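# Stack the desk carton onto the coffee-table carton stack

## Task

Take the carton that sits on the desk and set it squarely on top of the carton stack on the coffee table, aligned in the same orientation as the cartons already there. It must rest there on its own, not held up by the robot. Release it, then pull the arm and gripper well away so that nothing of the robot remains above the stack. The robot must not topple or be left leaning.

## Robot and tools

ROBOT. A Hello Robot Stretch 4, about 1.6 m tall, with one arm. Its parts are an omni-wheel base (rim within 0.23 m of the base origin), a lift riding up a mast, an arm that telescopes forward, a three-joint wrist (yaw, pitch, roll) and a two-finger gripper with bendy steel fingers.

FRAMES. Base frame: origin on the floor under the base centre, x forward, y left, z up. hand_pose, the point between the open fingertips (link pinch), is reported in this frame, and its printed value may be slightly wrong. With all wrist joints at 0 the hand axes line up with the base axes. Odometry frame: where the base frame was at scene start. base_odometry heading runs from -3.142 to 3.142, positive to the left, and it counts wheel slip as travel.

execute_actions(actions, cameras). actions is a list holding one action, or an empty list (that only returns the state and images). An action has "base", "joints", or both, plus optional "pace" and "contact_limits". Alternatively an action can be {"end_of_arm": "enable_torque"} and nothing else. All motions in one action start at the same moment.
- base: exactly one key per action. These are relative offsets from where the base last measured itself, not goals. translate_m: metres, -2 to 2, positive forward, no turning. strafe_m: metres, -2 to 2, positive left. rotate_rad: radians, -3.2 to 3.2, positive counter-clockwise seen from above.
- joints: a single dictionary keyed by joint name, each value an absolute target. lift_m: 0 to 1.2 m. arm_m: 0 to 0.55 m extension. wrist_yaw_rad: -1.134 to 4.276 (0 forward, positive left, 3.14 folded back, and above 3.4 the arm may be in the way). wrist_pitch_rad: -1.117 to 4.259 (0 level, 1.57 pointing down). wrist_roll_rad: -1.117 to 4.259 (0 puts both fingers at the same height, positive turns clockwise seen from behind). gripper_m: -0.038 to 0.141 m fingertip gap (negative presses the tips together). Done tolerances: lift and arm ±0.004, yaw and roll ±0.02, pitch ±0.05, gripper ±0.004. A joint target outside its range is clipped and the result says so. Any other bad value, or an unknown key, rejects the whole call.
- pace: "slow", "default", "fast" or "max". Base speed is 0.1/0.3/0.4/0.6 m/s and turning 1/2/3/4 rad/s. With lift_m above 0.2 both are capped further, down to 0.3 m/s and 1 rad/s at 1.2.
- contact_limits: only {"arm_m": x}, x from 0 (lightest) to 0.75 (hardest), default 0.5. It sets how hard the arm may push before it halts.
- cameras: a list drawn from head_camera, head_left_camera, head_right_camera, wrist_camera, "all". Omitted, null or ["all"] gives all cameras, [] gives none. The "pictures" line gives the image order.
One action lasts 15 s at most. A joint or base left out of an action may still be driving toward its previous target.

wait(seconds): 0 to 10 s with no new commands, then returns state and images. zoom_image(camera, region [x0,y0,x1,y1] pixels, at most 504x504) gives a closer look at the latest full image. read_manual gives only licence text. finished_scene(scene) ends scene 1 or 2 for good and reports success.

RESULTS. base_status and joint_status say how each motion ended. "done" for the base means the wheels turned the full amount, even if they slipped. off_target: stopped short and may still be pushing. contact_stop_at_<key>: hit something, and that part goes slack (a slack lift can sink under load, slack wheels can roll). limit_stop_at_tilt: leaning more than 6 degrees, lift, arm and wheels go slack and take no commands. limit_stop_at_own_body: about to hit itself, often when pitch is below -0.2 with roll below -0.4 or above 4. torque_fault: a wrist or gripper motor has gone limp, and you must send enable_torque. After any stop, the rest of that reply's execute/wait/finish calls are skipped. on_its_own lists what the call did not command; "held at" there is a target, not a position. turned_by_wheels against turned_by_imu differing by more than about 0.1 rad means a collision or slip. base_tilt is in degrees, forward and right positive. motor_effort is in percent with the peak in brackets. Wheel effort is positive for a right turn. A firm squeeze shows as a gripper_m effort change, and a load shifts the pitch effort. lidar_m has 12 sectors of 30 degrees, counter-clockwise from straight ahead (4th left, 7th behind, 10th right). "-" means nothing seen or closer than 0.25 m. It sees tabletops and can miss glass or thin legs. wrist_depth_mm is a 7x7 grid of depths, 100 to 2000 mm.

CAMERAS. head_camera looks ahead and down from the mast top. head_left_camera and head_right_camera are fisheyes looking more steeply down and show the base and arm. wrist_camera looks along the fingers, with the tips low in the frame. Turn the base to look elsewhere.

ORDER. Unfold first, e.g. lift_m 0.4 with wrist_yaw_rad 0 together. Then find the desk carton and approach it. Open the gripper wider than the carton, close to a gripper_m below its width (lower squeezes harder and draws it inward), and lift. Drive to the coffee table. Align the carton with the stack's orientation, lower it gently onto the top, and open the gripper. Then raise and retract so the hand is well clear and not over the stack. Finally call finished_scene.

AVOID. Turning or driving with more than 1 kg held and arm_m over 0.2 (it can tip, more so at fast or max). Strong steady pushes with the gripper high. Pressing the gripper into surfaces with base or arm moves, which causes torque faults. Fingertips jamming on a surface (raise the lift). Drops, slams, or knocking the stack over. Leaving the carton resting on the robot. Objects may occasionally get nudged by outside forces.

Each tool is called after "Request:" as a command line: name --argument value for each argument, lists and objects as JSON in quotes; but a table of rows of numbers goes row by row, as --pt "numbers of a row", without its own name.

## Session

Request:
execute_actions --actions '[]' --cameras '["head_camera","head_left_camera"]'

Scene clock: 0.00 s.
base_odometry: x=+0.000 y=+0.000 heading=+0.000 (m, m, rad; odometry frame)
turned_by_wheels: +0.000 (rad since the last result)
turned_by_imu: +0.000 (rad since the last result)
base_tilt: forward=+0.9 right=+0.0 (deg)
lidar_m: 1.39 2.62 1.69 1.22 1.14 1.19 1.62 1.34 1.33 1.83 2.29 1.87
base_status: not commanded
joint_positions: lift_m=+0.138 arm_m=+0.002 wrist_yaw_rad=+3.061 wrist_pitch_rad=-0.004 wrist_roll_rad=-0.013 gripper_m=+0.057
joint_status: not commanded
motor_effort: lift_m=+19 arm_m=+0 wrist_yaw_rad=+1 wrist_pitch_rad=-8 wrist_roll_rad=+0 gripper_m=-3 wheel_0=+0 wheel_1=+0 wheel_2=+0 (%)
hand_pose: x=-0.1077 y=+0.1102 z=+0.3178 quat_wxyz=(+0.040, +0.002, -0.007, +0.999) (m; base frame)
wrist_depth_mm: 138 141 - - 1537 1229 1042 / - 141 - - 1537 1205 1060 / 110 141 262 - 1576 1255 1060 / 134 147 - - 1576 1229 1060 / 1808 - - 1983 1499 1229 1042 / 1182 1205 199 1205 204 1182 1042 / 831 778 820 113 842 820 878
pictures: head_camera, head_left_camera
Images, in order (width x height): head_camera 420x560, head_left_camera 420x672.

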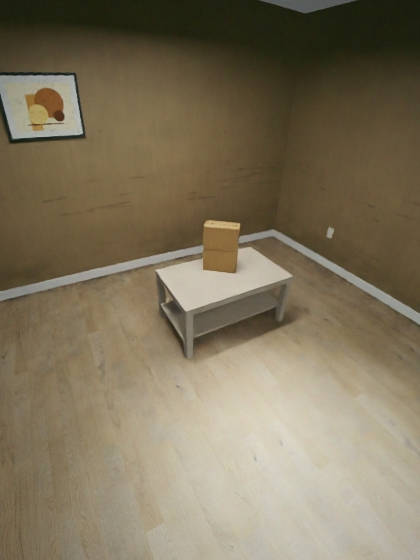

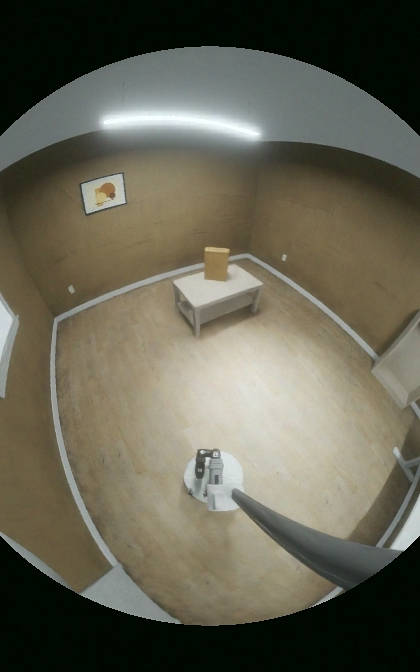

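Request:
execute_actions --actions '[{"base":{"rotate_rad":-2.6},"joints":{"lift_m":0.5,"wrist_yaw_rad":0,"gripper_m":0.14,"wrist_pitch_rad":1.57,"wrist_roll_rad":1.57}}]' --cameras '["head_camera"]'

Scene clock: 5.50 s.
base_odometry: x=+0.000 y=+0.000 heading=-2.600 (m, m, rad; odometry frame)
turned_by_wheels: -2.600 (rad since the last result)
turned_by_imu: -2.539 (rad since the last result)
base_tilt: forward=+1.0 right=+0.0 (deg)
lidar_m: 1.30 1.27 1.80 2.30 1.77 1.36 2.67 1.64 1.19 1.16 1.22 1.66
base_status: done
joint_positions: lift_m=+0.154 arm_m=+0.002 wrist_yaw_rad=+2.700 wrist_pitch_rad=+0.361 wrist_roll_rad=+0.350 gripper_m=+0.140
joint_status: lift_m limit_stop_at_own_body (moved +0.015 of +0.362); wrist_yaw_rad limit_stop_at_own_body (moved -0.361 of -3.061); wrist_pitch_rad limit_stop_at_own_body (moved +0.366 of +1.574); wrist_roll_rad limit_stop_at_own_body (moved +0.363 of +1.583); the others done
on_its_own: wrist_yaw_rad is held at +2.701, not at your +0.000, since a limit_stop_at_own_body; wrist_pitch_rad is held at +0.359, not at your +1.570, since a limit_stop_at_own_body; wrist_roll_rad is held at +0.350, not at your +1.570, since a limit_stop_at_own_body; lift_m is slack since a limit_stop_at_own_body (your +0.500 is given up); arm_m is slack since a limit_stop_at_own_body
motor_effort: lift_m=+19(20) arm_m=+0(0) wrist_yaw_rad=+1(8) wrist_pitch_rad=-5(4) wrist_roll_rad=+1(7) gripper_m=+0(1) wheel_0=+0(7) wheel_1=-1(8) wheel_2=-1(7) (%)
hand_pose: x=-0.0339 y=+0.1943 z=+0.2299 quat_wxyz=(+0.242, -0.135, +0.206, +0.938) (m; base frame)
wrist_depth_mm: - - - - - - 1708 / - - - - 1863 1366 1060 / - - 1863 1464 1138 904 778 / - 1576 1182 960 809 691 615 / 1255 1025 842 715 634 564 508 / 891 212 251 239 480 211 433 / 276 234 218 113 300 399 379
pictures: head_camera
Images, in order (width x height): head_camera 420x560.

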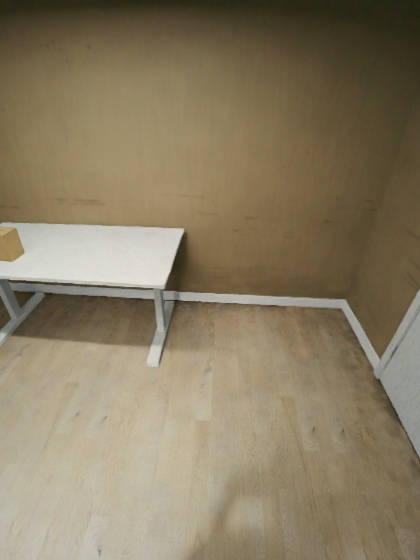

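Request:
execute_actions --actions '[{"base":{"strafe_m":1.3},"joints":{"lift_m":0.6}}]' --cameras '[]'

Request:
execute_actions --actions '[{"base":{"translate_m":0.5},"joints":{"wrist_yaw_rad":0,"wrist_pitch_rad":1.57,"wrist_roll_rad":1.57,"arm_m":0.01}}]' --cameras '["head_camera"]'

Scene clock: 14.67 s.
base_odometry: x=+0.670 y=-1.114 heading=-2.600 (m, m, rad; odometry frame)
turned_by_wheels: +0.000 (rad since the last result)
turned_by_imu: +0.003 (rad since the last result)
base_tilt: forward=+0.8 right=+0.1 (deg)
lidar_m: 1.26 1.32 1.05 1.22 1.32 1.87 1.20 1.27 2.57 2.48 2.50 1.36
base_status: done
joint_positions: lift_m=+0.600 arm_m=+0.002 wrist_yaw_rad=+2.700 wrist_pitch_rad=+0.361 wrist_roll_rad=+0.350 gripper_m=+0.140
joint_status: all done
on_its_own: wrist_yaw_rad is held at +2.701, not at your +0.000, since a limit_stop_at_own_body; wrist_pitch_rad is held at +0.359, not at your +1.570, since a limit_stop_at_own_body; wrist_roll_rad is held at +0.350, not at your +1.570, since a limit_stop_at_own_body; arm_m is slack since a limit_stop_at_own_body
motor_effort: lift_m=+23(31) arm_m=+0(0) wrist_yaw_rad=+1(0) wrist_pitch_rad=-4(6) wrist_roll_rad=+1(1) gripper_m=+1(1) wheel_0=+0(9) wheel_1=+0(10) wheel_2=+0(1) (%)
hand_pose: x=-0.0339 y=+0.1943 z=+0.6759 quat_wxyz=(+0.242, -0.135, +0.206, +0.938) (m; base frame)
wrist_depth_mm: - - - - 1537 1255 1042 / - - - - 1708 1366 1118 / - - - - 1921 1464 1182 / 1499 1808 - - 1808 1499 1255 / 1366 1756 1808 1661 1464 1281 1138 / 1618 212 1366 1255 1078 211 960 / 1430 1308 1205 113 976 891 854
pictures: none
No camera images: the call's "cameras" was empty. Leave "cameras" out to get every camera's image.

Scene clock: 17.80 s.
base_odometry: x=+0.242 y=-1.372 heading=-2.600 (m, m, rad; odometry frame)
turned_by_wheels: +0.000 (rad since the last result)
turned_by_imu: -0.002 (rad since the last result)
base_tilt: forward=+0.8 right=+0.0 (deg)
lidar_m: 0.77 0.85 1.00 0.93 1.30 1.81 1.72 1.80 2.54 2.44 1.12 0.81
base_status: done
joint_positions: lift_m=+0.600 arm_m=+0.009 wrist_yaw_rad=+0.000 wrist_pitch_rad=+1.570 wrist_roll_rad=+1.570 gripper_m=+0.140
joint_status: all done
motor_effort: lift_m=+23(23) arm_m=+7(8) wrist_yaw_rad=-1(6) wrist_pitch_rad=-2(7) wrist_roll_rad=+1(6) gripper_m=+1(1) wheel_0=+1(5) wheel_1=+2(6) wheel_2=+3(10) (%)
hand_pose: x=+0.1799 y=-0.0874 z=+0.4894 quat_wxyz=(+0.501, +0.500, +0.500, -0.499) (m; base frame)
wrist_depth_mm: 715 715 715 715 723 715 723 / 715 723 715 715 715 732 723 / 715 715 715 715 723 732 732 / 715 723 723 715 512 512 732 / 715 723 723 508 508 517 366 / 715 212 723 512 508 213 512 / 723 723 723 113 517 517 741
pictures: head_camera
Images, in order (width x height): head_camera 420x560.

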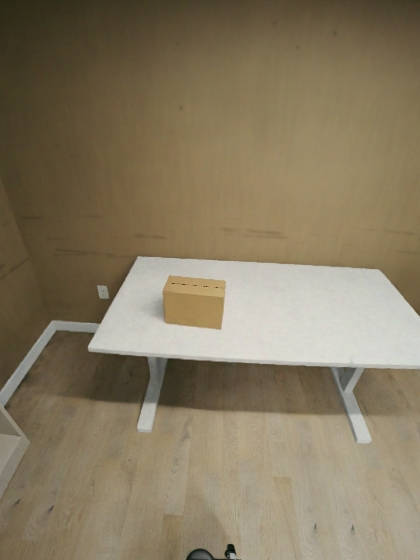

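Request:
execute_actions --actions '[{"base":{"strafe_m":0.16},"joints":{"lift_m":1.1}}]' --cameras '[]'

Request:
execute_actions --actions '[{"base":{"translate_m":0.4},"joints":{"arm_m":0.46,"wrist_roll_rad":1.67}}]' --cameras '["wrist_camera"]'

Scene clock: 23.60 s.
base_odometry: x=+0.324 y=-1.509 heading=-2.600 (m, m, rad; odometry frame)
turned_by_wheels: +0.000 (rad since the last result)
turned_by_imu: +0.001 (rad since the last result)
base_tilt: forward=+0.9 right=-0.1 (deg)
lidar_m: 0.78 0.82 0.82 0.78 1.15 1.61 1.68 1.81 2.76 2.61 1.15 0.83
base_status: done
joint_positions: lift_m=+1.100 arm_m=+0.009 wrist_yaw_rad=+0.000 wrist_pitch_rad=+1.570 wrist_roll_rad=+1.570 gripper_m=+0.140
joint_status: all done
motor_effort: lift_m=+23(29) arm_m=+7(7) wrist_yaw_rad=-2(2) wrist_pitch_rad=-1(1) wrist_roll_rad=+2(1) gripper_m=-1(0) wheel_0=-2(9) wheel_1=+0(9) wheel_2=+2(3) (%)
hand_pose: x=+0.1799 y=-0.0874 z=+0.9894 quat_wxyz=(+0.501, +0.500, +0.500, -0.499) (m; base frame)
wrist_depth_mm: 1205 1229 1229 1229 1229 1229 1229 / 1229 1205 1205 1229 1229 1229 1255 / 1205 1229 1229 1229 1229 1255 1229 / 1229 1229 1229 1042 1042 1255 1255 / 1229 1229 1205 1042 1042 1255 364 / 1255 212 1281 1229 1042 213 1255 / 1229 1255 1229 113 1281 1281 1281
pictures: none
No camera images: the call's "cameras" was empty. Leave "cameras" out to get every camera's image.

Scene clock: 26.43 s.
base_odometry: x=-0.019 y=-1.715 heading=-2.599 (m, m, rad; odometry frame)
turned_by_wheels: +0.000 (rad since the last result)
turned_by_imu: -0.002 (rad since the last result)
base_tilt: forward=+0.8 right=-0.2 (deg)
lidar_m: 0.38 0.43 0.81 0.76 0.82 1.58 2.11 2.26 2.75 2.64 0.59 0.41
base_status: done
joint_positions: lift_m=+1.100 arm_m=+0.459 wrist_yaw_rad=+0.000 wrist_pitch_rad=+1.570 wrist_roll_rad=+1.670 gripper_m=+0.140
joint_status: all done
motor_effort: lift_m=+23(23) arm_m=+7(8) wrist_yaw_rad=-1(1) wrist_pitch_rad=+1(1) wrist_roll_rad=+2(3) gripper_m=+0(0) wheel_0=+2(5) wheel_1=+2(6) wheel_2=+1(9) (%)
hand_pose: x=+0.6300 y=-0.0874 z=+0.9894 quat_wxyz=(+0.475, +0.524, +0.474, -0.524) (m; base frame)
wrist_depth_mm: 484 492 488 496 500 1229 1229 / 488 492 492 496 500 1229 1255 / 488 492 315 315 496 1255 1229 / 492 492 314 315 500 1060 1008 / 496 496 317 317 504 1042 1042 / 496 212 315 319 500 213 1255 / 496 500 407 113 500 504 1255
pictures: wrist_camera
camera_calibration (this result's frames):
wrist_camera: T_world_to_cam=[[-0.995133, 0.0977542, 0.012407, 0.61973], [0.0979731, 0.995018, 0.0184727, 0.0573383], [-0.0105394, 0.0195984, -0.999752, 1.22999], [0, 0, 0, 1]] pos_world=[0.62406, -0.14174, 1.22094]
Images, in order (width x height): wrist_camera 616x392.

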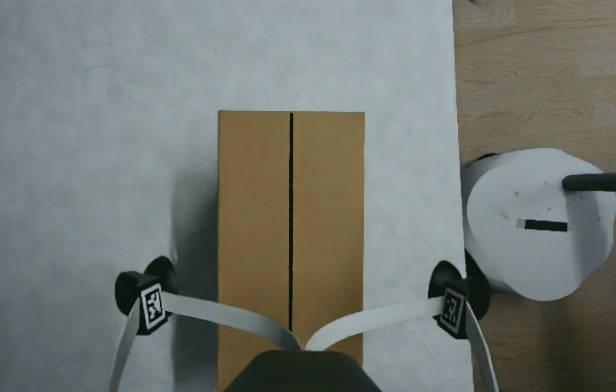

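Request:
execute_actions --actions '[{"joints":{"arm_m":0.472}}]' --cameras '[]'

Request:
execute_actions --actions '[{"joints":{"lift_m":0.96}}]' --cameras '[]'

Request:
execute_actions --actions '[{"joints":{"gripper_m":0.065}}]' --cameras '[]'

Request:
execute_actions --actions '[{"joints":{"lift_m":1.2}}]' --cameras '[]'

Request:
execute_actions --actions '[{"base":{"translate_m":-0.4},"joints":{"arm_m":0.15,"wrist_roll_rad":1.57}}]' --cameras '[]'

Request:
execute_actions --actions '[{"base":{"rotate_rad":2.6}}]' --cameras '[]'

Request:
execute_actions --actions '[{"base":{"strafe_m":1.6}}]' --cameras '[]'

Request:
execute_actions --actions '[{"base":{"translate_m":0.6}}]' --cameras '["head_right_camera","wrist_camera"]'

Scene clock: 38.87 s.
base_odometry: x=-0.019 y=-1.715 heading=-2.599 (m, m, rad; odometry frame)
turned_by_wheels: +0.000 (rad since the last result)
turned_by_imu: +0.000 (rad since the last result)
base_tilt: forward=+0.8 right=+0.1 (deg)
lidar_m: 0.40 0.39 0.82 0.77 0.84 1.56 2.12 2.26 2.74 2.64 0.59 0.43
base_status: not commanded
joint_positions: lift_m=+1.100 arm_m=+0.471 wrist_yaw_rad=+0.000 wrist_pitch_rad=+1.570 wrist_roll_rad=+1.670 gripper_m=+0.140
joint_status: all done
motor_effort: lift_m=+23(23) arm_m=+7(8) wrist_yaw_rad=-1(1) wrist_pitch_rad=+0(0) wrist_roll_rad=+1(1) gripper_m=+0(1) wheel_0=+2(2) wheel_1=+2(2) wheel_2=+1(0) (%)
hand_pose: x=+0.6419 y=-0.0874 z=+0.9894 quat_wxyz=(+0.475, +0.524, +0.474, -0.524) (m; base frame)
wrist_depth_mm: 488 488 488 492 496 1229 1255 / 492 488 492 496 496 1229 1281 / 488 492 496 315 500 1255 1255 / 492 492 496 317 496 1042 1025 / 496 496 496 317 504 1042 1042 / 492 212 315 317 320 213 1255 / 496 496 500 113 504 508 1255
pictures: none
No camera images: the call's "cameras" was empty. Leave "cameras" out to get every camera's image.

Scene clock: 40.53 s.
base_odometry: x=-0.019 y=-1.715 heading=-2.599 (m, m, rad; odometry frame)
turned_by_wheels: +0.000 (rad since the last result)
turned_by_imu: +0.000 (rad since the last result)
base_tilt: forward=+0.9 right=+0.1 (deg)
lidar_m: 0.39 0.41 0.83 0.76 0.83 1.58 2.13 2.24 2.73 2.61 0.59 0.41
base_status: not commanded
joint_positions: lift_m=+0.961 arm_m=+0.471 wrist_yaw_rad=+0.000 wrist_pitch_rad=+1.572 wrist_roll_rad=+1.670 gripper_m=+0.140
joint_status: all done
motor_effort: lift_m=+10(21) arm_m=+7(7) wrist_yaw_rad=-1(0) wrist_pitch_rad=-5(5) wrist_roll_rad=+1(1) gripper_m=+0(0) wheel_0=+2(2) wheel_1=+2(2) wheel_2=+0(1) (%)
hand_pose: x=+0.6413 y=-0.0874 z=+0.8505 quat_wxyz=(+0.474, +0.524, +0.475, -0.524) (m; base frame)
wrist_depth_mm: 351 353 353 357 359 357 1118 / 353 353 176 177 179 359 1098 / 355 355 177 178 179 362 1118 / 355 355 178 179 179 362 878 / 357 359 179 179 180 366 878 / 357 198 179 180 180 202 891 / 357 362 179 113 181 366 1138
pictures: none
No camera images: the call's "cameras" was empty. Leave "cameras" out to get every camera's image.

Scene clock: 42.30 s.
base_odometry: x=-0.019 y=-1.715 heading=-2.599 (m, m, rad; odometry frame)
turned_by_wheels: +0.000 (rad since the last result)
turned_by_imu: +0.000 (rad since the last result)
base_tilt: forward=+0.9 right=+0.0 (deg)
lidar_m: 0.39 0.42 0.82 0.77 0.82 1.57 2.14 2.21 2.74 2.62 0.61 0.43
base_status: not commanded
joint_positions: lift_m=+0.960 arm_m=+0.471 wrist_yaw_rad=+0.000 wrist_pitch_rad=+1.570 wrist_roll_rad=+1.670 gripper_m=+0.065
joint_status: all done
motor_effort: lift_m=+15(15) arm_m=+7(7) wrist_yaw_rad=+0(1) wrist_pitch_rad=-1(8) wrist_roll_rad=+1(3) gripper_m=-20(18) wheel_0=+2(2) wheel_1=+2(2) wheel_2=+0(0) (%)
hand_pose: x=+0.6418 y=-0.0874 z=+0.8501 quat_wxyz=(+0.475, +0.524, +0.474, -0.524) (m; base frame)
wrist_depth_mm: 349 349 351 351 353 355 1078 / 349 349 167 169 169 359 1118 / 351 353 168 169 169 359 1098 / 351 353 169 170 170 359 878 / 353 353 169 170 171 362 878 / 355 181 170 171 172 189 891 / 355 357 170 113 172 362 1118
pictures: none
No camera images: the call's "cameras" was empty. Leave "cameras" out to get every camera's image.

Scene clock: 44.37 s.
base_odometry: x=-0.019 y=-1.715 heading=-2.599 (m, m, rad; odometry frame)
turned_by_wheels: +0.000 (rad since the last result)
turned_by_imu: +0.000 (rad since the last result)
base_tilt: forward=+0.9 right=+0.0 (deg)
lidar_m: 0.40 0.43 0.81 0.77 0.84 1.56 2.15 2.29 2.78 2.63 0.58 0.40
base_status: not commanded
joint_positions: lift_m=+1.199 arm_m=+0.471 wrist_yaw_rad=+0.000 wrist_pitch_rad=+1.570 wrist_roll_rad=+1.670 gripper_m=+0.065
joint_status: all done
motor_effort: lift_m=+24(26) arm_m=+7(7) wrist_yaw_rad=+1(2) wrist_pitch_rad=-1(1) wrist_roll_rad=+1(1) gripper_m=-20(19) wheel_0=+2(2) wheel_1=+2(2) wheel_2=+0(0) (%)
hand_pose: x=+0.6418 y=-0.0874 z=+1.0891 quat_wxyz=(+0.475, +0.524, +0.474, -0.524) (m; base frame)
wrist_depth_mm: 585 585 591 591 591 1336 1308 / 580 591 167 168 169 1366 1366 / 585 591 168 170 170 1336 1336 / 585 591 168 169 170 1138 1138 / 591 597 169 170 171 1138 1138 / 597 181 170 170 171 189 1366 / 591 597 170 113 172 1366 1397
pictures: none
No camera images: the call's "cameras" was empty. Leave "cameras" out to get every camera's image.

Scene clock: 47.20 s.
base_odometry: x=+0.324 y=-1.509 heading=-2.600 (m, m, rad; odometry frame)
turned_by_wheels: +0.000 (rad since the last result)
turned_by_imu: +0.003 (rad since the last result)
base_tilt: forward=+0.8 right=+0.0 (deg)
lidar_m: 0.25 0.84 0.83 0.79 1.12 1.60 1.71 1.86 2.74 2.63 1.15 0.25
base_status: done
joint_positions: lift_m=+1.199 arm_m=+0.151 wrist_yaw_rad=+0.000 wrist_pitch_rad=+1.570 wrist_roll_rad=+1.570 gripper_m=+0.065
joint_status: all done
motor_effort: lift_m=+23(24) arm_m=-7(8) wrist_yaw_rad=+0(1) wrist_pitch_rad=-3(0) wrist_roll_rad=-1(2) gripper_m=-19(20) wheel_0=-2(8) wheel_1=-2(5) wheel_2=+0(9) (%)
hand_pose: x=+0.3223 y=-0.0874 z=+1.0891 quat_wxyz=(+0.500, +0.500, +0.500, -0.500) (m; base frame)
wrist_depth_mm: 1308 1308 1308 1308 1308 1336 1336 / 1336 1336 168 168 169 1336 1366 / 1308 1308 168 168 170 1336 1336 / 1308 1308 168 169 170 1366 1336 / 1336 1308 169 170 171 1336 1366 / 1336 181 170 171 171 189 1366 / 1336 1336 170 113 172 1336 1366
pictures: none
No camera images: the call's "cameras" was empty. Leave "cameras" out to get every camera's image.

Scene clock: 51.07 s.
base_odometry: x=+0.324 y=-1.509 heading=+0.000 (m, m, rad; odometry frame)
turned_by_wheels: +2.600 (rad since the last result)
turned_by_imu: +2.539 (rad since the last result)
base_tilt: forward=+0.8 right=-0.1 (deg)
lidar_m: 0.25 1.71 1.81 2.73 2.57 1.17 0.83 0.78 0.82 0.85 0.78 0.25
base_status: done
joint_positions: lift_m=+1.199 arm_m=+0.151 wrist_yaw_rad=+0.000 wrist_pitch_rad=+1.570 wrist_roll_rad=+1.570 gripper_m=+0.065
joint_status: not commanded
motor_effort: lift_m=+23(23) arm_m=-7(7) wrist_yaw_rad=+1(1) wrist_pitch_rad=-2(2) wrist_roll_rad=-2(1) gripper_m=-19(22) wheel_0=-2(7) wheel_1=-1(6) wheel_2=-2(5) (%)
hand_pose: x=+0.3223 y=-0.0874 z=+1.0891 quat_wxyz=(+0.500, +0.500, +0.500, -0.500) (m; base frame)
wrist_depth_mm: 1255 1308 1308 1366 1336 1366 1336 / 1308 1336 167 169 169 1366 1336 / 1336 1336 168 169 169 1366 1366 / 1308 1308 168 170 170 1366 1366 / 1336 1336 169 170 171 1366 1366 / 1308 181 170 171 172 189 1366 / 1366 1366 170 113 172 1336 1336
pictures: none
No camera images: the call's "cameras" was empty. Leave "cameras" out to get every camera's image.

Scene clock: 57.73 s.
base_odometry: x=+0.324 y=+0.091 heading=+0.000 (m, m, rad; odometry frame)
turned_by_wheels: +0.000 (rad since the last result)
turned_by_imu: +0.001 (rad since the last result)
base_tilt: forward=+0.8 right=+0.0 (deg)
lidar_m: 0.25 2.28 1.82 1.31 1.24 1.29 1.75 1.66 1.71 2.31 2.45 0.25
base_status: done
joint_positions: lift_m=+1.199 arm_m=+0.151 wrist_yaw_rad=+0.000 wrist_pitch_rad=+1.570 wrist_roll_rad=+1.570 gripper_m=+0.065
joint_status: not commanded
motor_effort: lift_m=+23(23) arm_m=-7(7) wrist_yaw_rad=+1(1) wrist_pitch_rad=-1(2) wrist_roll_rad=+0(0) gripper_m=-18(18) wheel_0=-2(11) wheel_1=-1(9) wheel_2=-1(2) (%)
hand_pose: x=+0.3223 y=-0.0874 z=+1.0891 quat_wxyz=(+0.500, +0.500, +0.500, -0.500) (m; base frame)
wrist_depth_mm: 1308 1308 1336 1336 1366 1308 1366 / 1281 1308 168 168 169 1336 1336 / 1308 1336 168 169 170 1366 1366 / 1336 1336 168 169 170 1366 1366 / 1281 1366 169 170 171 1366 1366 / 1336 181 170 171 171 189 1366 / 1336 1336 170 113 172 1366 1366
pictures: none
No camera images: the call's "cameras" was empty. Leave "cameras" out to get every camera's image.

Scene clock: 61.23 s.
base_odometry: x=+0.924 y=+0.091 heading=+0.000 (m, m, rad; odometry frame)
turned_by_wheels: +0.000 (rad since the last result)
turned_by_imu: -0.004 (rad since the last result)
base_tilt: forward=+0.8 right=+0.1 (deg)
lidar_m: 0.25 0.62 1.84 1.65 1.52 1.63 2.17 2.15 2.22 2.28 2.15 0.25
base_status: done
joint_positions: lift_m=+1.199 arm_m=+0.151 wrist_yaw_rad=+0.000 wrist_pitch_rad=+1.570 wrist_roll_rad=+1.570 gripper_m=+0.065
joint_status: not commanded
motor_effort: lift_m=+23(23) arm_m=-7(7) wrist_yaw_rad=+0(0) wrist_pitch_rad=-1(0) wrist_roll_rad=+1(0) gripper_m=-18(19) wheel_0=+0(6) wheel_1=+0(6) wheel_2=+0(9) (%)
hand_pose: x=+0.3223 y=-0.0874 z=+1.0891 quat_wxyz=(+0.500, +0.500, +0.500, -0.500) (m; base frame)
wrist_depth_mm: 842 1308 1308 1308 1336 1366 1366 / 866 866 167 168 169 1336 1366 / 854 854 168 169 170 1366 1336 / 866 866 169 169 170 1366 1336 / 866 866 170 170 171 1366 1366 / 866 181 169 170 172 189 1397 / 866 1336 170 113 172 1366 1397
pictures: head_right_camera, wrist_camera
camera_calibration (this result's frames):
wrist_camera: T_world_to_cam=[[-0.999917, -0.00111633, 0.0128358, 0.3048], [-0.000880508, 0.999831, 0.0183633, 0.118039], [-0.0128541, 0.0183505, -0.999749, 1.32713], [0, 0, 0, 1]] pos_world=[0.321937, -0.142032, 1.32071]
Images, in order (width x height): head_right_camera 420x672, wrist_camera 616x392.

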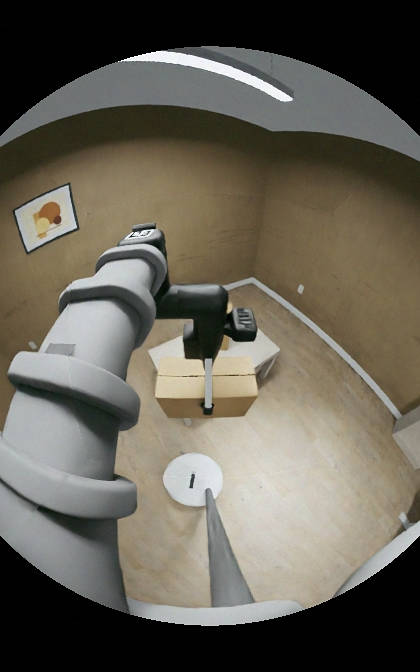

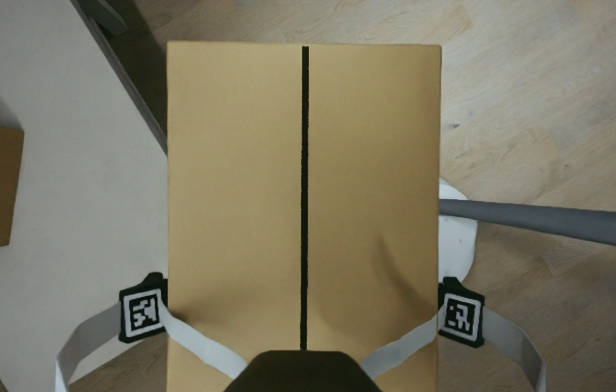

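Request:
execute_actions --actions '[{"base":{"strafe_m":-0.45}}]' --cameras '[]'

Request:
execute_actions --actions '[{"base":{"rotate_rad":0.5}}]' --cameras '[]'

Request:
execute_actions --actions '[{"base":{"translate_m":0.3},"joints":{"arm_m":0.3}}]' --cameras '["head_right_camera","wrist_camera"]'

Scene clock: 70.37 s.
base_odometry: x=+0.924 y=-0.359 heading=+0.000 (m, m, rad; odometry frame)
turned_by_wheels: +0.000 (rad since the last result)
turned_by_imu: +0.001 (rad since the last result)
base_tilt: forward=+0.9 right=-0.2 (deg)
lidar_m: 0.25 0.62 0.62 2.00 1.92 2.02 2.68 1.92 1.99 1.80 1.74 0.25
base_status: done
joint_positions: lift_m=+1.199 arm_m=+0.151 wrist_yaw_rad=+0.000 wrist_pitch_rad=+1.570 wrist_roll_rad=+1.570 gripper_m=+0.065
joint_status: not commanded
motor_effort: lift_m=+23(23) arm_m=-7(7) wrist_yaw_rad=+0(0) wrist_pitch_rad=-3(2) wrist_roll_rad=+1(0) gripper_m=-19(18) wheel_0=+0(9) wheel_1=-2(10) wheel_2=+0(1) (%)
hand_pose: x=+0.3223 y=-0.0874 z=+1.0892 quat_wxyz=(+0.500, +0.500, +0.500, -0.500) (m; base frame)
wrist_depth_mm: 1308 1308 1308 1308 1308 1308 1366 / 1308 1336 168 168 169 1308 1336 / 1060 1336 167 169 170 1336 1366 / 866 1308 169 169 170 1336 1336 / 866 1160 169 170 171 1336 1366 / 866 181 170 171 171 189 1366 / 866 878 170 113 172 1336 1366
pictures: none
No camera images: the call's "cameras" was empty. Leave "cameras" out to get every camera's image.

Scene clock: 72.07 s.
base_odometry: x=+0.924 y=-0.359 heading=+0.499 (m, m, rad; odometry frame)
turned_by_wheels: +0.499 (rad since the last result)
turned_by_imu: +0.488 (rad since the last result)
base_tilt: forward=+0.9 right=+0.0 (deg)
lidar_m: 0.25 0.65 2.02 1.96 2.03 2.61 2.25 1.97 1.80 1.77 1.85 0.25
base_status: done
joint_positions: lift_m=+1.199 arm_m=+0.151 wrist_yaw_rad=+0.000 wrist_pitch_rad=+1.570 wrist_roll_rad=+1.570 gripper_m=+0.065
joint_status: not commanded
motor_effort: lift_m=+23(23) arm_m=-7(7) wrist_yaw_rad=-1(0) wrist_pitch_rad=-1(2) wrist_roll_rad=-1(1) gripper_m=-18(19) wheel_0=-2(6) wheel_1=-2(6) wheel_2=-2(6) (%)
hand_pose: x=+0.3223 y=-0.0874 z=+1.0892 quat_wxyz=(+0.500, +0.500, +0.500, -0.500) (m; base frame)
wrist_depth_mm: 866 866 1308 1336 1336 1366 1336 / 854 878 167 168 169 1366 1336 / 854 866 168 169 170 1366 1336 / 854 866 169 169 170 1336 1366 / 866 866 169 170 171 1397 1366 / 878 181 170 171 172 189 1366 / 878 1366 170 113 172 1336 1366
pictures: none
No camera images: the call's "cameras" was empty. Leave "cameras" out to get every camera's image.

Scene clock: 74.53 s.
base_odometry: x=+1.188 y=-0.215 heading=+0.499 (m, m, rad; odometry frame)
turned_by_wheels: +0.000 (rad since the last result)
turned_by_imu: -0.002 (rad since the last result)
base_tilt: forward=+0.9 right=-0.2 (deg)
lidar_m: 0.31 0.32 2.06 1.93 2.03 2.66 3.01 2.28 1.88 1.76 0.53 0.34
base_status: done
joint_positions: lift_m=+1.199 arm_m=+0.299 wrist_yaw_rad=+0.000 wrist_pitch_rad=+1.570 wrist_roll_rad=+1.570 gripper_m=+0.065
joint_status: all done
motor_effort: lift_m=+23(23) arm_m=+7(8) wrist_yaw_rad=+0(1) wrist_pitch_rad=+0(1) wrist_roll_rad=+0(0) gripper_m=-20(19) wheel_0=+1(7) wheel_1=+2(5) wheel_2=+0(9) (%)
hand_pose: x=+0.4700 y=-0.0874 z=+1.0892 quat_wxyz=(+0.500, +0.500, +0.500, -0.500) (m; base frame)
wrist_depth_mm: 1308 854 866 866 1308 1366 1336 / 1308 500 167 169 169 1336 1336 / 1281 496 168 169 170 1336 1336 / 508 504 168 169 170 1138 1366 / 1336 866 169 170 171 1138 1397 / 1336 181 170 171 172 189 1336 / 1336 878 170 113 172 1336 1366
pictures: head_right_camera, wrist_camera
camera_calibration (this result's frames):
wrist_camera: T_world_to_cam=[[-0.99992, -0.00140236, 0.0125384, 0.452723], [-0.00117198, 0.999831, 0.018363, 0.118306], [-0.012562, 0.0183468, -0.999753, 1.32892], [0, 0, 0, 1]] pos_world=[0.46952, -0.142032, 1.32074]
Images, in order (width x height): head_right_camera 420x672, wrist_camera 616x392.

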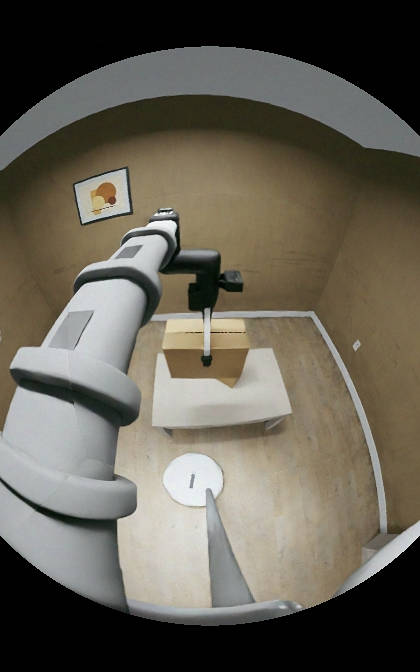

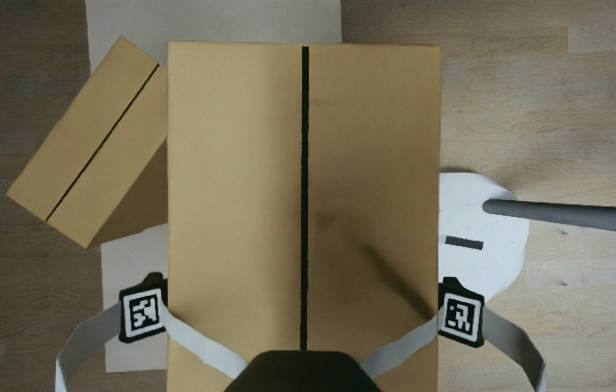

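Request:
execute_actions --actions '[{"base":{"strafe_m":-0.125},"joints":{"wrist_roll_rad":2.19,"arm_m":0.53},"pace":"slow"}]' --cameras '[]'

Request:
execute_actions --actions '[{"base":{"translate_m":0.03},"pace":"slow"}]' --cameras '[]'

Request:
execute_actions --actions '[{"joints":{"lift_m":1.065},"pace":"slow"}]' --cameras '["head_right_camera","head_left_camera"]'

Scene clock: 92.73 s.
base_odometry: x=+1.247 y=-0.325 heading=+0.499 (m, m, rad; odometry frame)
turned_by_wheels: +0.000 (rad since the last result)
turned_by_imu: +0.001 (rad since the last result)
base_tilt: forward=+0.9 right=+0.1 (deg)
lidar_m: 0.33 0.36 0.48 2.06 2.13 2.82 3.04 2.07 1.76 1.63 0.54 0.38
base_status: done
joint_positions: lift_m=+1.199 arm_m=+0.529 wrist_yaw_rad=+0.000 wrist_pitch_rad=+1.570 wrist_roll_rad=+2.190 gripper_m=+0.065
joint_status: all done
motor_effort: lift_m=+23(23) arm_m=+7(8) wrist_yaw_rad=-1(1) wrist_pitch_rad=+2(2) wrist_roll_rad=+3(6) gripper_m=-20(19) wheel_0=+2(6) wheel_1=-1(7) wheel_2=+0(0) (%)
hand_pose: x=+0.6999 y=-0.0874 z=+1.0892 quat_wxyz=(+0.324, +0.629, +0.324, -0.628) (m; base frame)
wrist_depth_mm: 1308 1308 1336 866 1308 1336 1336 / 1308 1308 167 168 169 1118 1160 / 1308 866 168 169 169 1118 1366 / 1336 1336 168 169 171 1366 1366 / 1336 1336 169 170 171 878 1397 / 1336 181 170 171 172 189 1366 / 1336 1366 170 113 172 1366 1366
pictures: none
No camera images: the call's "cameras" was empty. Leave "cameras" out to get every camera's image.

Scene clock: 94.10 s.
base_odometry: x=+1.274 y=-0.311 heading=+0.500 (m, m, rad; odometry frame)
turned_by_wheels: +0.000 (rad since the last result)
turned_by_imu: +0.000 (rad since the last result)
base_tilt: forward=+0.9 right=-0.1 (deg)
lidar_m: 0.31 0.33 0.43 2.04 2.15 2.82 3.07 2.10 1.75 1.64 0.48 0.35
base_status: done
joint_positions: lift_m=+1.199 arm_m=+0.529 wrist_yaw_rad=+0.000 wrist_pitch_rad=+1.570 wrist_roll_rad=+2.190 gripper_m=+0.065
joint_status: not commanded
motor_effort: lift_m=+22(23) arm_m=+7(7) wrist_yaw_rad=-1(0) wrist_pitch_rad=-2(1) wrist_roll_rad=+1(1) gripper_m=-20(19) wheel_0=+2(6) wheel_1=+3(4) wheel_2=-2(5) (%)
hand_pose: x=+0.6999 y=-0.0874 z=+1.0892 quat_wxyz=(+0.324, +0.629, +0.324, -0.628) (m; base frame)
wrist_depth_mm: 1366 1308 1308 866 1366 1336 1308 / 1308 1336 167 168 169 1118 1138 / 1308 1366 168 169 169 1118 1336 / 1308 1308 169 169 170 878 1336 / 1336 1308 169 170 171 878 1366 / 1336 181 170 170 171 190 1366 / 1308 1336 170 113 172 1366 1397
pictures: none
No camera images: the call's "cameras" was empty. Leave "cameras" out to get every camera's image.

Scene clock: 96.03 s.
base_odometry: x=+1.274 y=-0.311 heading=+0.500 (m, m, rad; odometry frame)
turned_by_wheels: +0.000 (rad since the last result)
turned_by_imu: +0.000 (rad since the last result)
base_tilt: forward=+1.0 right=+0.0 (deg)
lidar_m: 0.27 0.33 0.42 2.03 2.13 2.84 3.05 2.08 1.72 1.61 0.46 0.31
base_status: not commanded
joint_positions: lift_m=+1.065 arm_m=+0.529 wrist_yaw_rad=+0.000 wrist_pitch_rad=+1.570 wrist_roll_rad=+2.190 gripper_m=+0.065
joint_status: all done
motor_effort: lift_m=+15(21) arm_m=+7(7) wrist_yaw_rad=-2(2) wrist_pitch_rad=+1(1) wrist_roll_rad=+2(3) gripper_m=-20(19) wheel_0=+2(2) wheel_1=+3(3) wheel_2=-2(2) (%)
hand_pose: x=+0.6999 y=-0.0874 z=+0.9551 quat_wxyz=(+0.324, +0.629, +0.324, -0.628) (m; base frame)
wrist_depth_mm: 1182 1205 723 732 732 1205 991 / 1182 723 167 168 169 991 976 / 1205 723 168 169 170 991 991 / 1182 1205 169 169 170 741 1229 / 1182 1182 169 171 171 750 1205 / 1205 181 170 171 172 189 741 / 1205 1205 171 113 172 750 1229
pictures: head_left_camera, head_right_camera
Images, in order (width x height): head_left_camera 420x672, head_right_camera 420x672.

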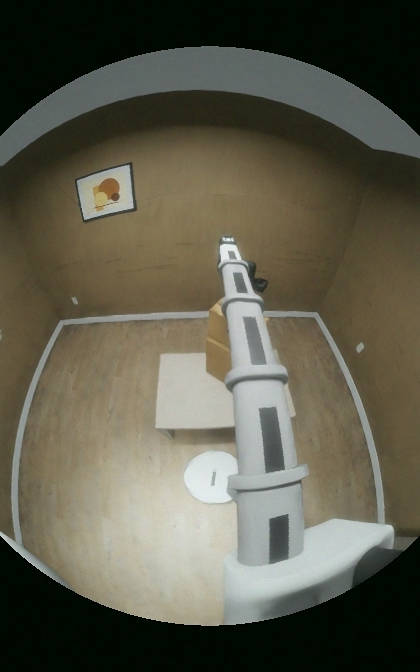

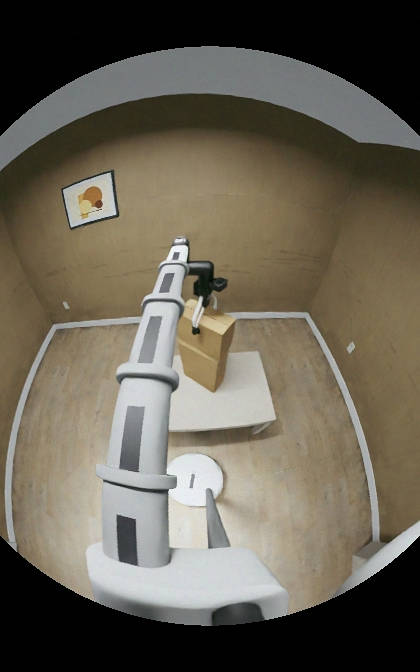

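Request:
execute_actions --actions '[{"joints":{"lift_m":1.05},"pace":"slow"}]' --cameras '[]'

Request:
execute_actions --actions '[{"joints":{"gripper_m":0.14}}]' --cameras '[]'

Request:
execute_actions --actions '[{"joints":{"lift_m":1.2}}]' --cameras '[]'

Request:
execute_actions --actions '[{"base":{"translate_m":-0.5},"joints":{"arm_m":0.01}}]' --cameras '["head_right_camera"]'

Scene clock: 102.27 s.
base_odometry: x=+1.274 y=-0.311 heading=+0.500 (m, m, rad; odometry frame)
turned_by_wheels: +0.000 (rad since the last result)
turned_by_imu: +0.000 (rad since the last result)
base_tilt: forward=+0.7 right=+0.2 (deg)
lidar_m: 0.30 0.30 0.44 2.07 2.16 2.84 3.03 2.11 1.76 1.61 0.52 0.32
base_status: not commanded
joint_positions: lift_m=+1.050 arm_m=+0.529 wrist_yaw_rad=+0.000 wrist_pitch_rad=+1.570 wrist_roll_rad=+2.190 gripper_m=+0.065
joint_status: all done
motor_effort: lift_m=+15(14) arm_m=+7(7) wrist_yaw_rad=-1(0) wrist_pitch_rad=-1(2) wrist_roll_rad=+0(2) gripper_m=-19(18) wheel_0=+2(2) wheel_1=+3(3) wheel_2=-2(2) (%)
hand_pose: x=+0.6999 y=-0.0874 z=+0.9401 quat_wxyz=(+0.324, +0.629, +0.324, -0.628) (m; base frame)
wrist_depth_mm: 1138 1160 715 723 715 1182 976 / 1160 707 167 168 169 976 960 / 1160 707 168 169 169 976 960 / 1182 1182 168 170 170 732 1205 / 1182 1160 169 170 171 723 1182 / 1182 180 170 170 171 189 732 / 1182 1182 170 113 172 741 1229
pictures: none
No camera images: the call's "cameras" was empty. Leave "cameras" out to get every camera's image.

Scene clock: 104.03 s.
base_odometry: x=+1.274 y=-0.311 heading=+0.499 (m, m, rad; odometry frame)
turned_by_wheels: +0.000 (rad since the last result)
turned_by_imu: +0.000 (rad since the last result)
base_tilt: forward=+0.8 right=+0.0 (deg)
lidar_m: 0.29 0.34 0.43 2.07 2.13 2.78 3.03 2.08 1.75 1.60 0.51 0.34
base_status: not commanded
joint_positions: lift_m=+1.050 arm_m=+0.529 wrist_yaw_rad=+0.000 wrist_pitch_rad=+1.572 wrist_roll_rad=+2.190 gripper_m=+0.140
joint_status: all done
motor_effort: lift_m=+14(15) arm_m=+7(7) wrist_yaw_rad=-1(1) wrist_pitch_rad=-6(6) wrist_roll_rad=+2(2) gripper_m=+2(19) wheel_0=+1(2) wheel_1=+2(3) wheel_2=-1(2) (%)
hand_pose: x=+0.6994 y=-0.0874 z=+0.9402 quat_wxyz=(+0.324, +0.628, +0.324, -0.629) (m; base frame)
wrist_depth_mm: 1182 1182 723 715 723 1182 976 / 1160 715 178 179 180 960 960 / 1160 715 179 180 180 732 991 / 1182 1182 179 180 181 732 1205 / 1182 1182 180 180 181 741 741 / 1182 204 180 181 181 208 723 / 1160 1182 180 113 182 741 1205
pictures: none
No camera images: the call's "cameras" was empty. Leave "cameras" out to get every camera's image.

Scene clock: 105.73 s.
base_odometry: x=+1.274 y=-0.311 heading=+0.499 (m, m, rad; odometry frame)
turned_by_wheels: +0.000 (rad since the last result)
turned_by_imu: +0.000 (rad since the last result)
base_tilt: forward=+0.8 right=+0.0 (deg)
lidar_m: 0.31 0.32 0.41 2.05 2.16 2.80 3.04 2.09 1.74 1.61 0.48 0.35
base_status: not commanded
joint_positions: lift_m=+1.199 arm_m=+0.529 wrist_yaw_rad=+0.000 wrist_pitch_rad=+1.570 wrist_roll_rad=+2.190 gripper_m=+0.140
joint_status: all done
motor_effort: lift_m=+23(20) arm_m=+7(7) wrist_yaw_rad=-1(0) wrist_pitch_rad=-2(7) wrist_roll_rad=+1(2) gripper_m=+0(1) wheel_0=+1(1) wheel_1=+2(2) wheel_2=-1(2) (%)
hand_pose: x=+0.6998 y=-0.0874 z=+1.0891 quat_wxyz=(+0.324, +0.629, +0.324, -0.628) (m; base frame)
wrist_depth_mm: 1308 1281 1308 866 1336 1308 1308 / 1308 1308 878 866 866 1118 1160 / 1336 1308 854 325 878 1138 1336 / 1308 1336 878 325 878 891 1336 / 1308 1308 1336 325 878 891 1366 / 1336 211 325 329 330 213 1397 / 1308 1336 1336 113 878 1336 1366
pictures: none
No camera images: the call's "cameras" was empty. Leave "cameras" out to get every camera's image.

Scene clock: 108.90 s.
base_odometry: x=+0.835 y=-0.550 heading=+0.499 (m, m, rad; odometry frame)
turned_by_wheels: +0.000 (rad since the last result)
turned_by_imu: +0.004 (rad since the last result)
base_tilt: forward=+0.9 right=+0.0 (deg)
lidar_m: 0.78 0.84 2.15 2.06 2.11 1.81 1.74 1.82 1.62 1.67 1.68 0.85
base_status: done
joint_positions: lift_m=+1.199 arm_m=+0.011 wrist_yaw_rad=+0.000 wrist_pitch_rad=+1.570 wrist_roll_rad=+2.190 gripper_m=+0.140
joint_status: all done
motor_effort: lift_m=+23(23) arm_m=-7(8) wrist_yaw_rad=+0(1) wrist_pitch_rad=+0(0) wrist_roll_rad=+1(2) gripper_m=+0(1) wheel_0=-3(6) wheel_1=-1(6) wheel_2=+0(9) (%)
hand_pose: x=+0.1823 y=-0.0874 z=+1.0891 quat_wxyz=(+0.324, +0.629, +0.324, -0.628) (m; base frame)
wrist_depth_mm: 1308 1308 1336 1336 1336 1336 1336 / 1308 1336 1308 1308 1336 421 317 / 1308 1281 1336 1308 1118 1336 1336 / 1336 1336 1308 1118 1118 1336 1336 / 1336 1336 1336 1336 1138 1366 1397 / 1182 213 1336 1366 1366 212 1336 / 866 1160 1366 113 1366 1336 1366
pictures: head_right_camera
Images, in order (width x height): head_right_camera 420x672.

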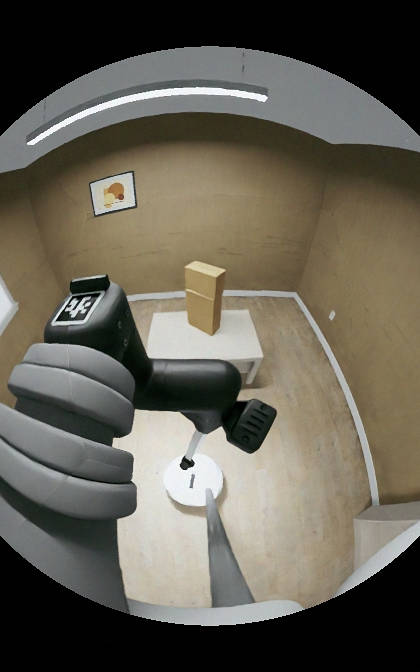

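Request:
finished_scene --scene 2

The scene is finished: the task was done.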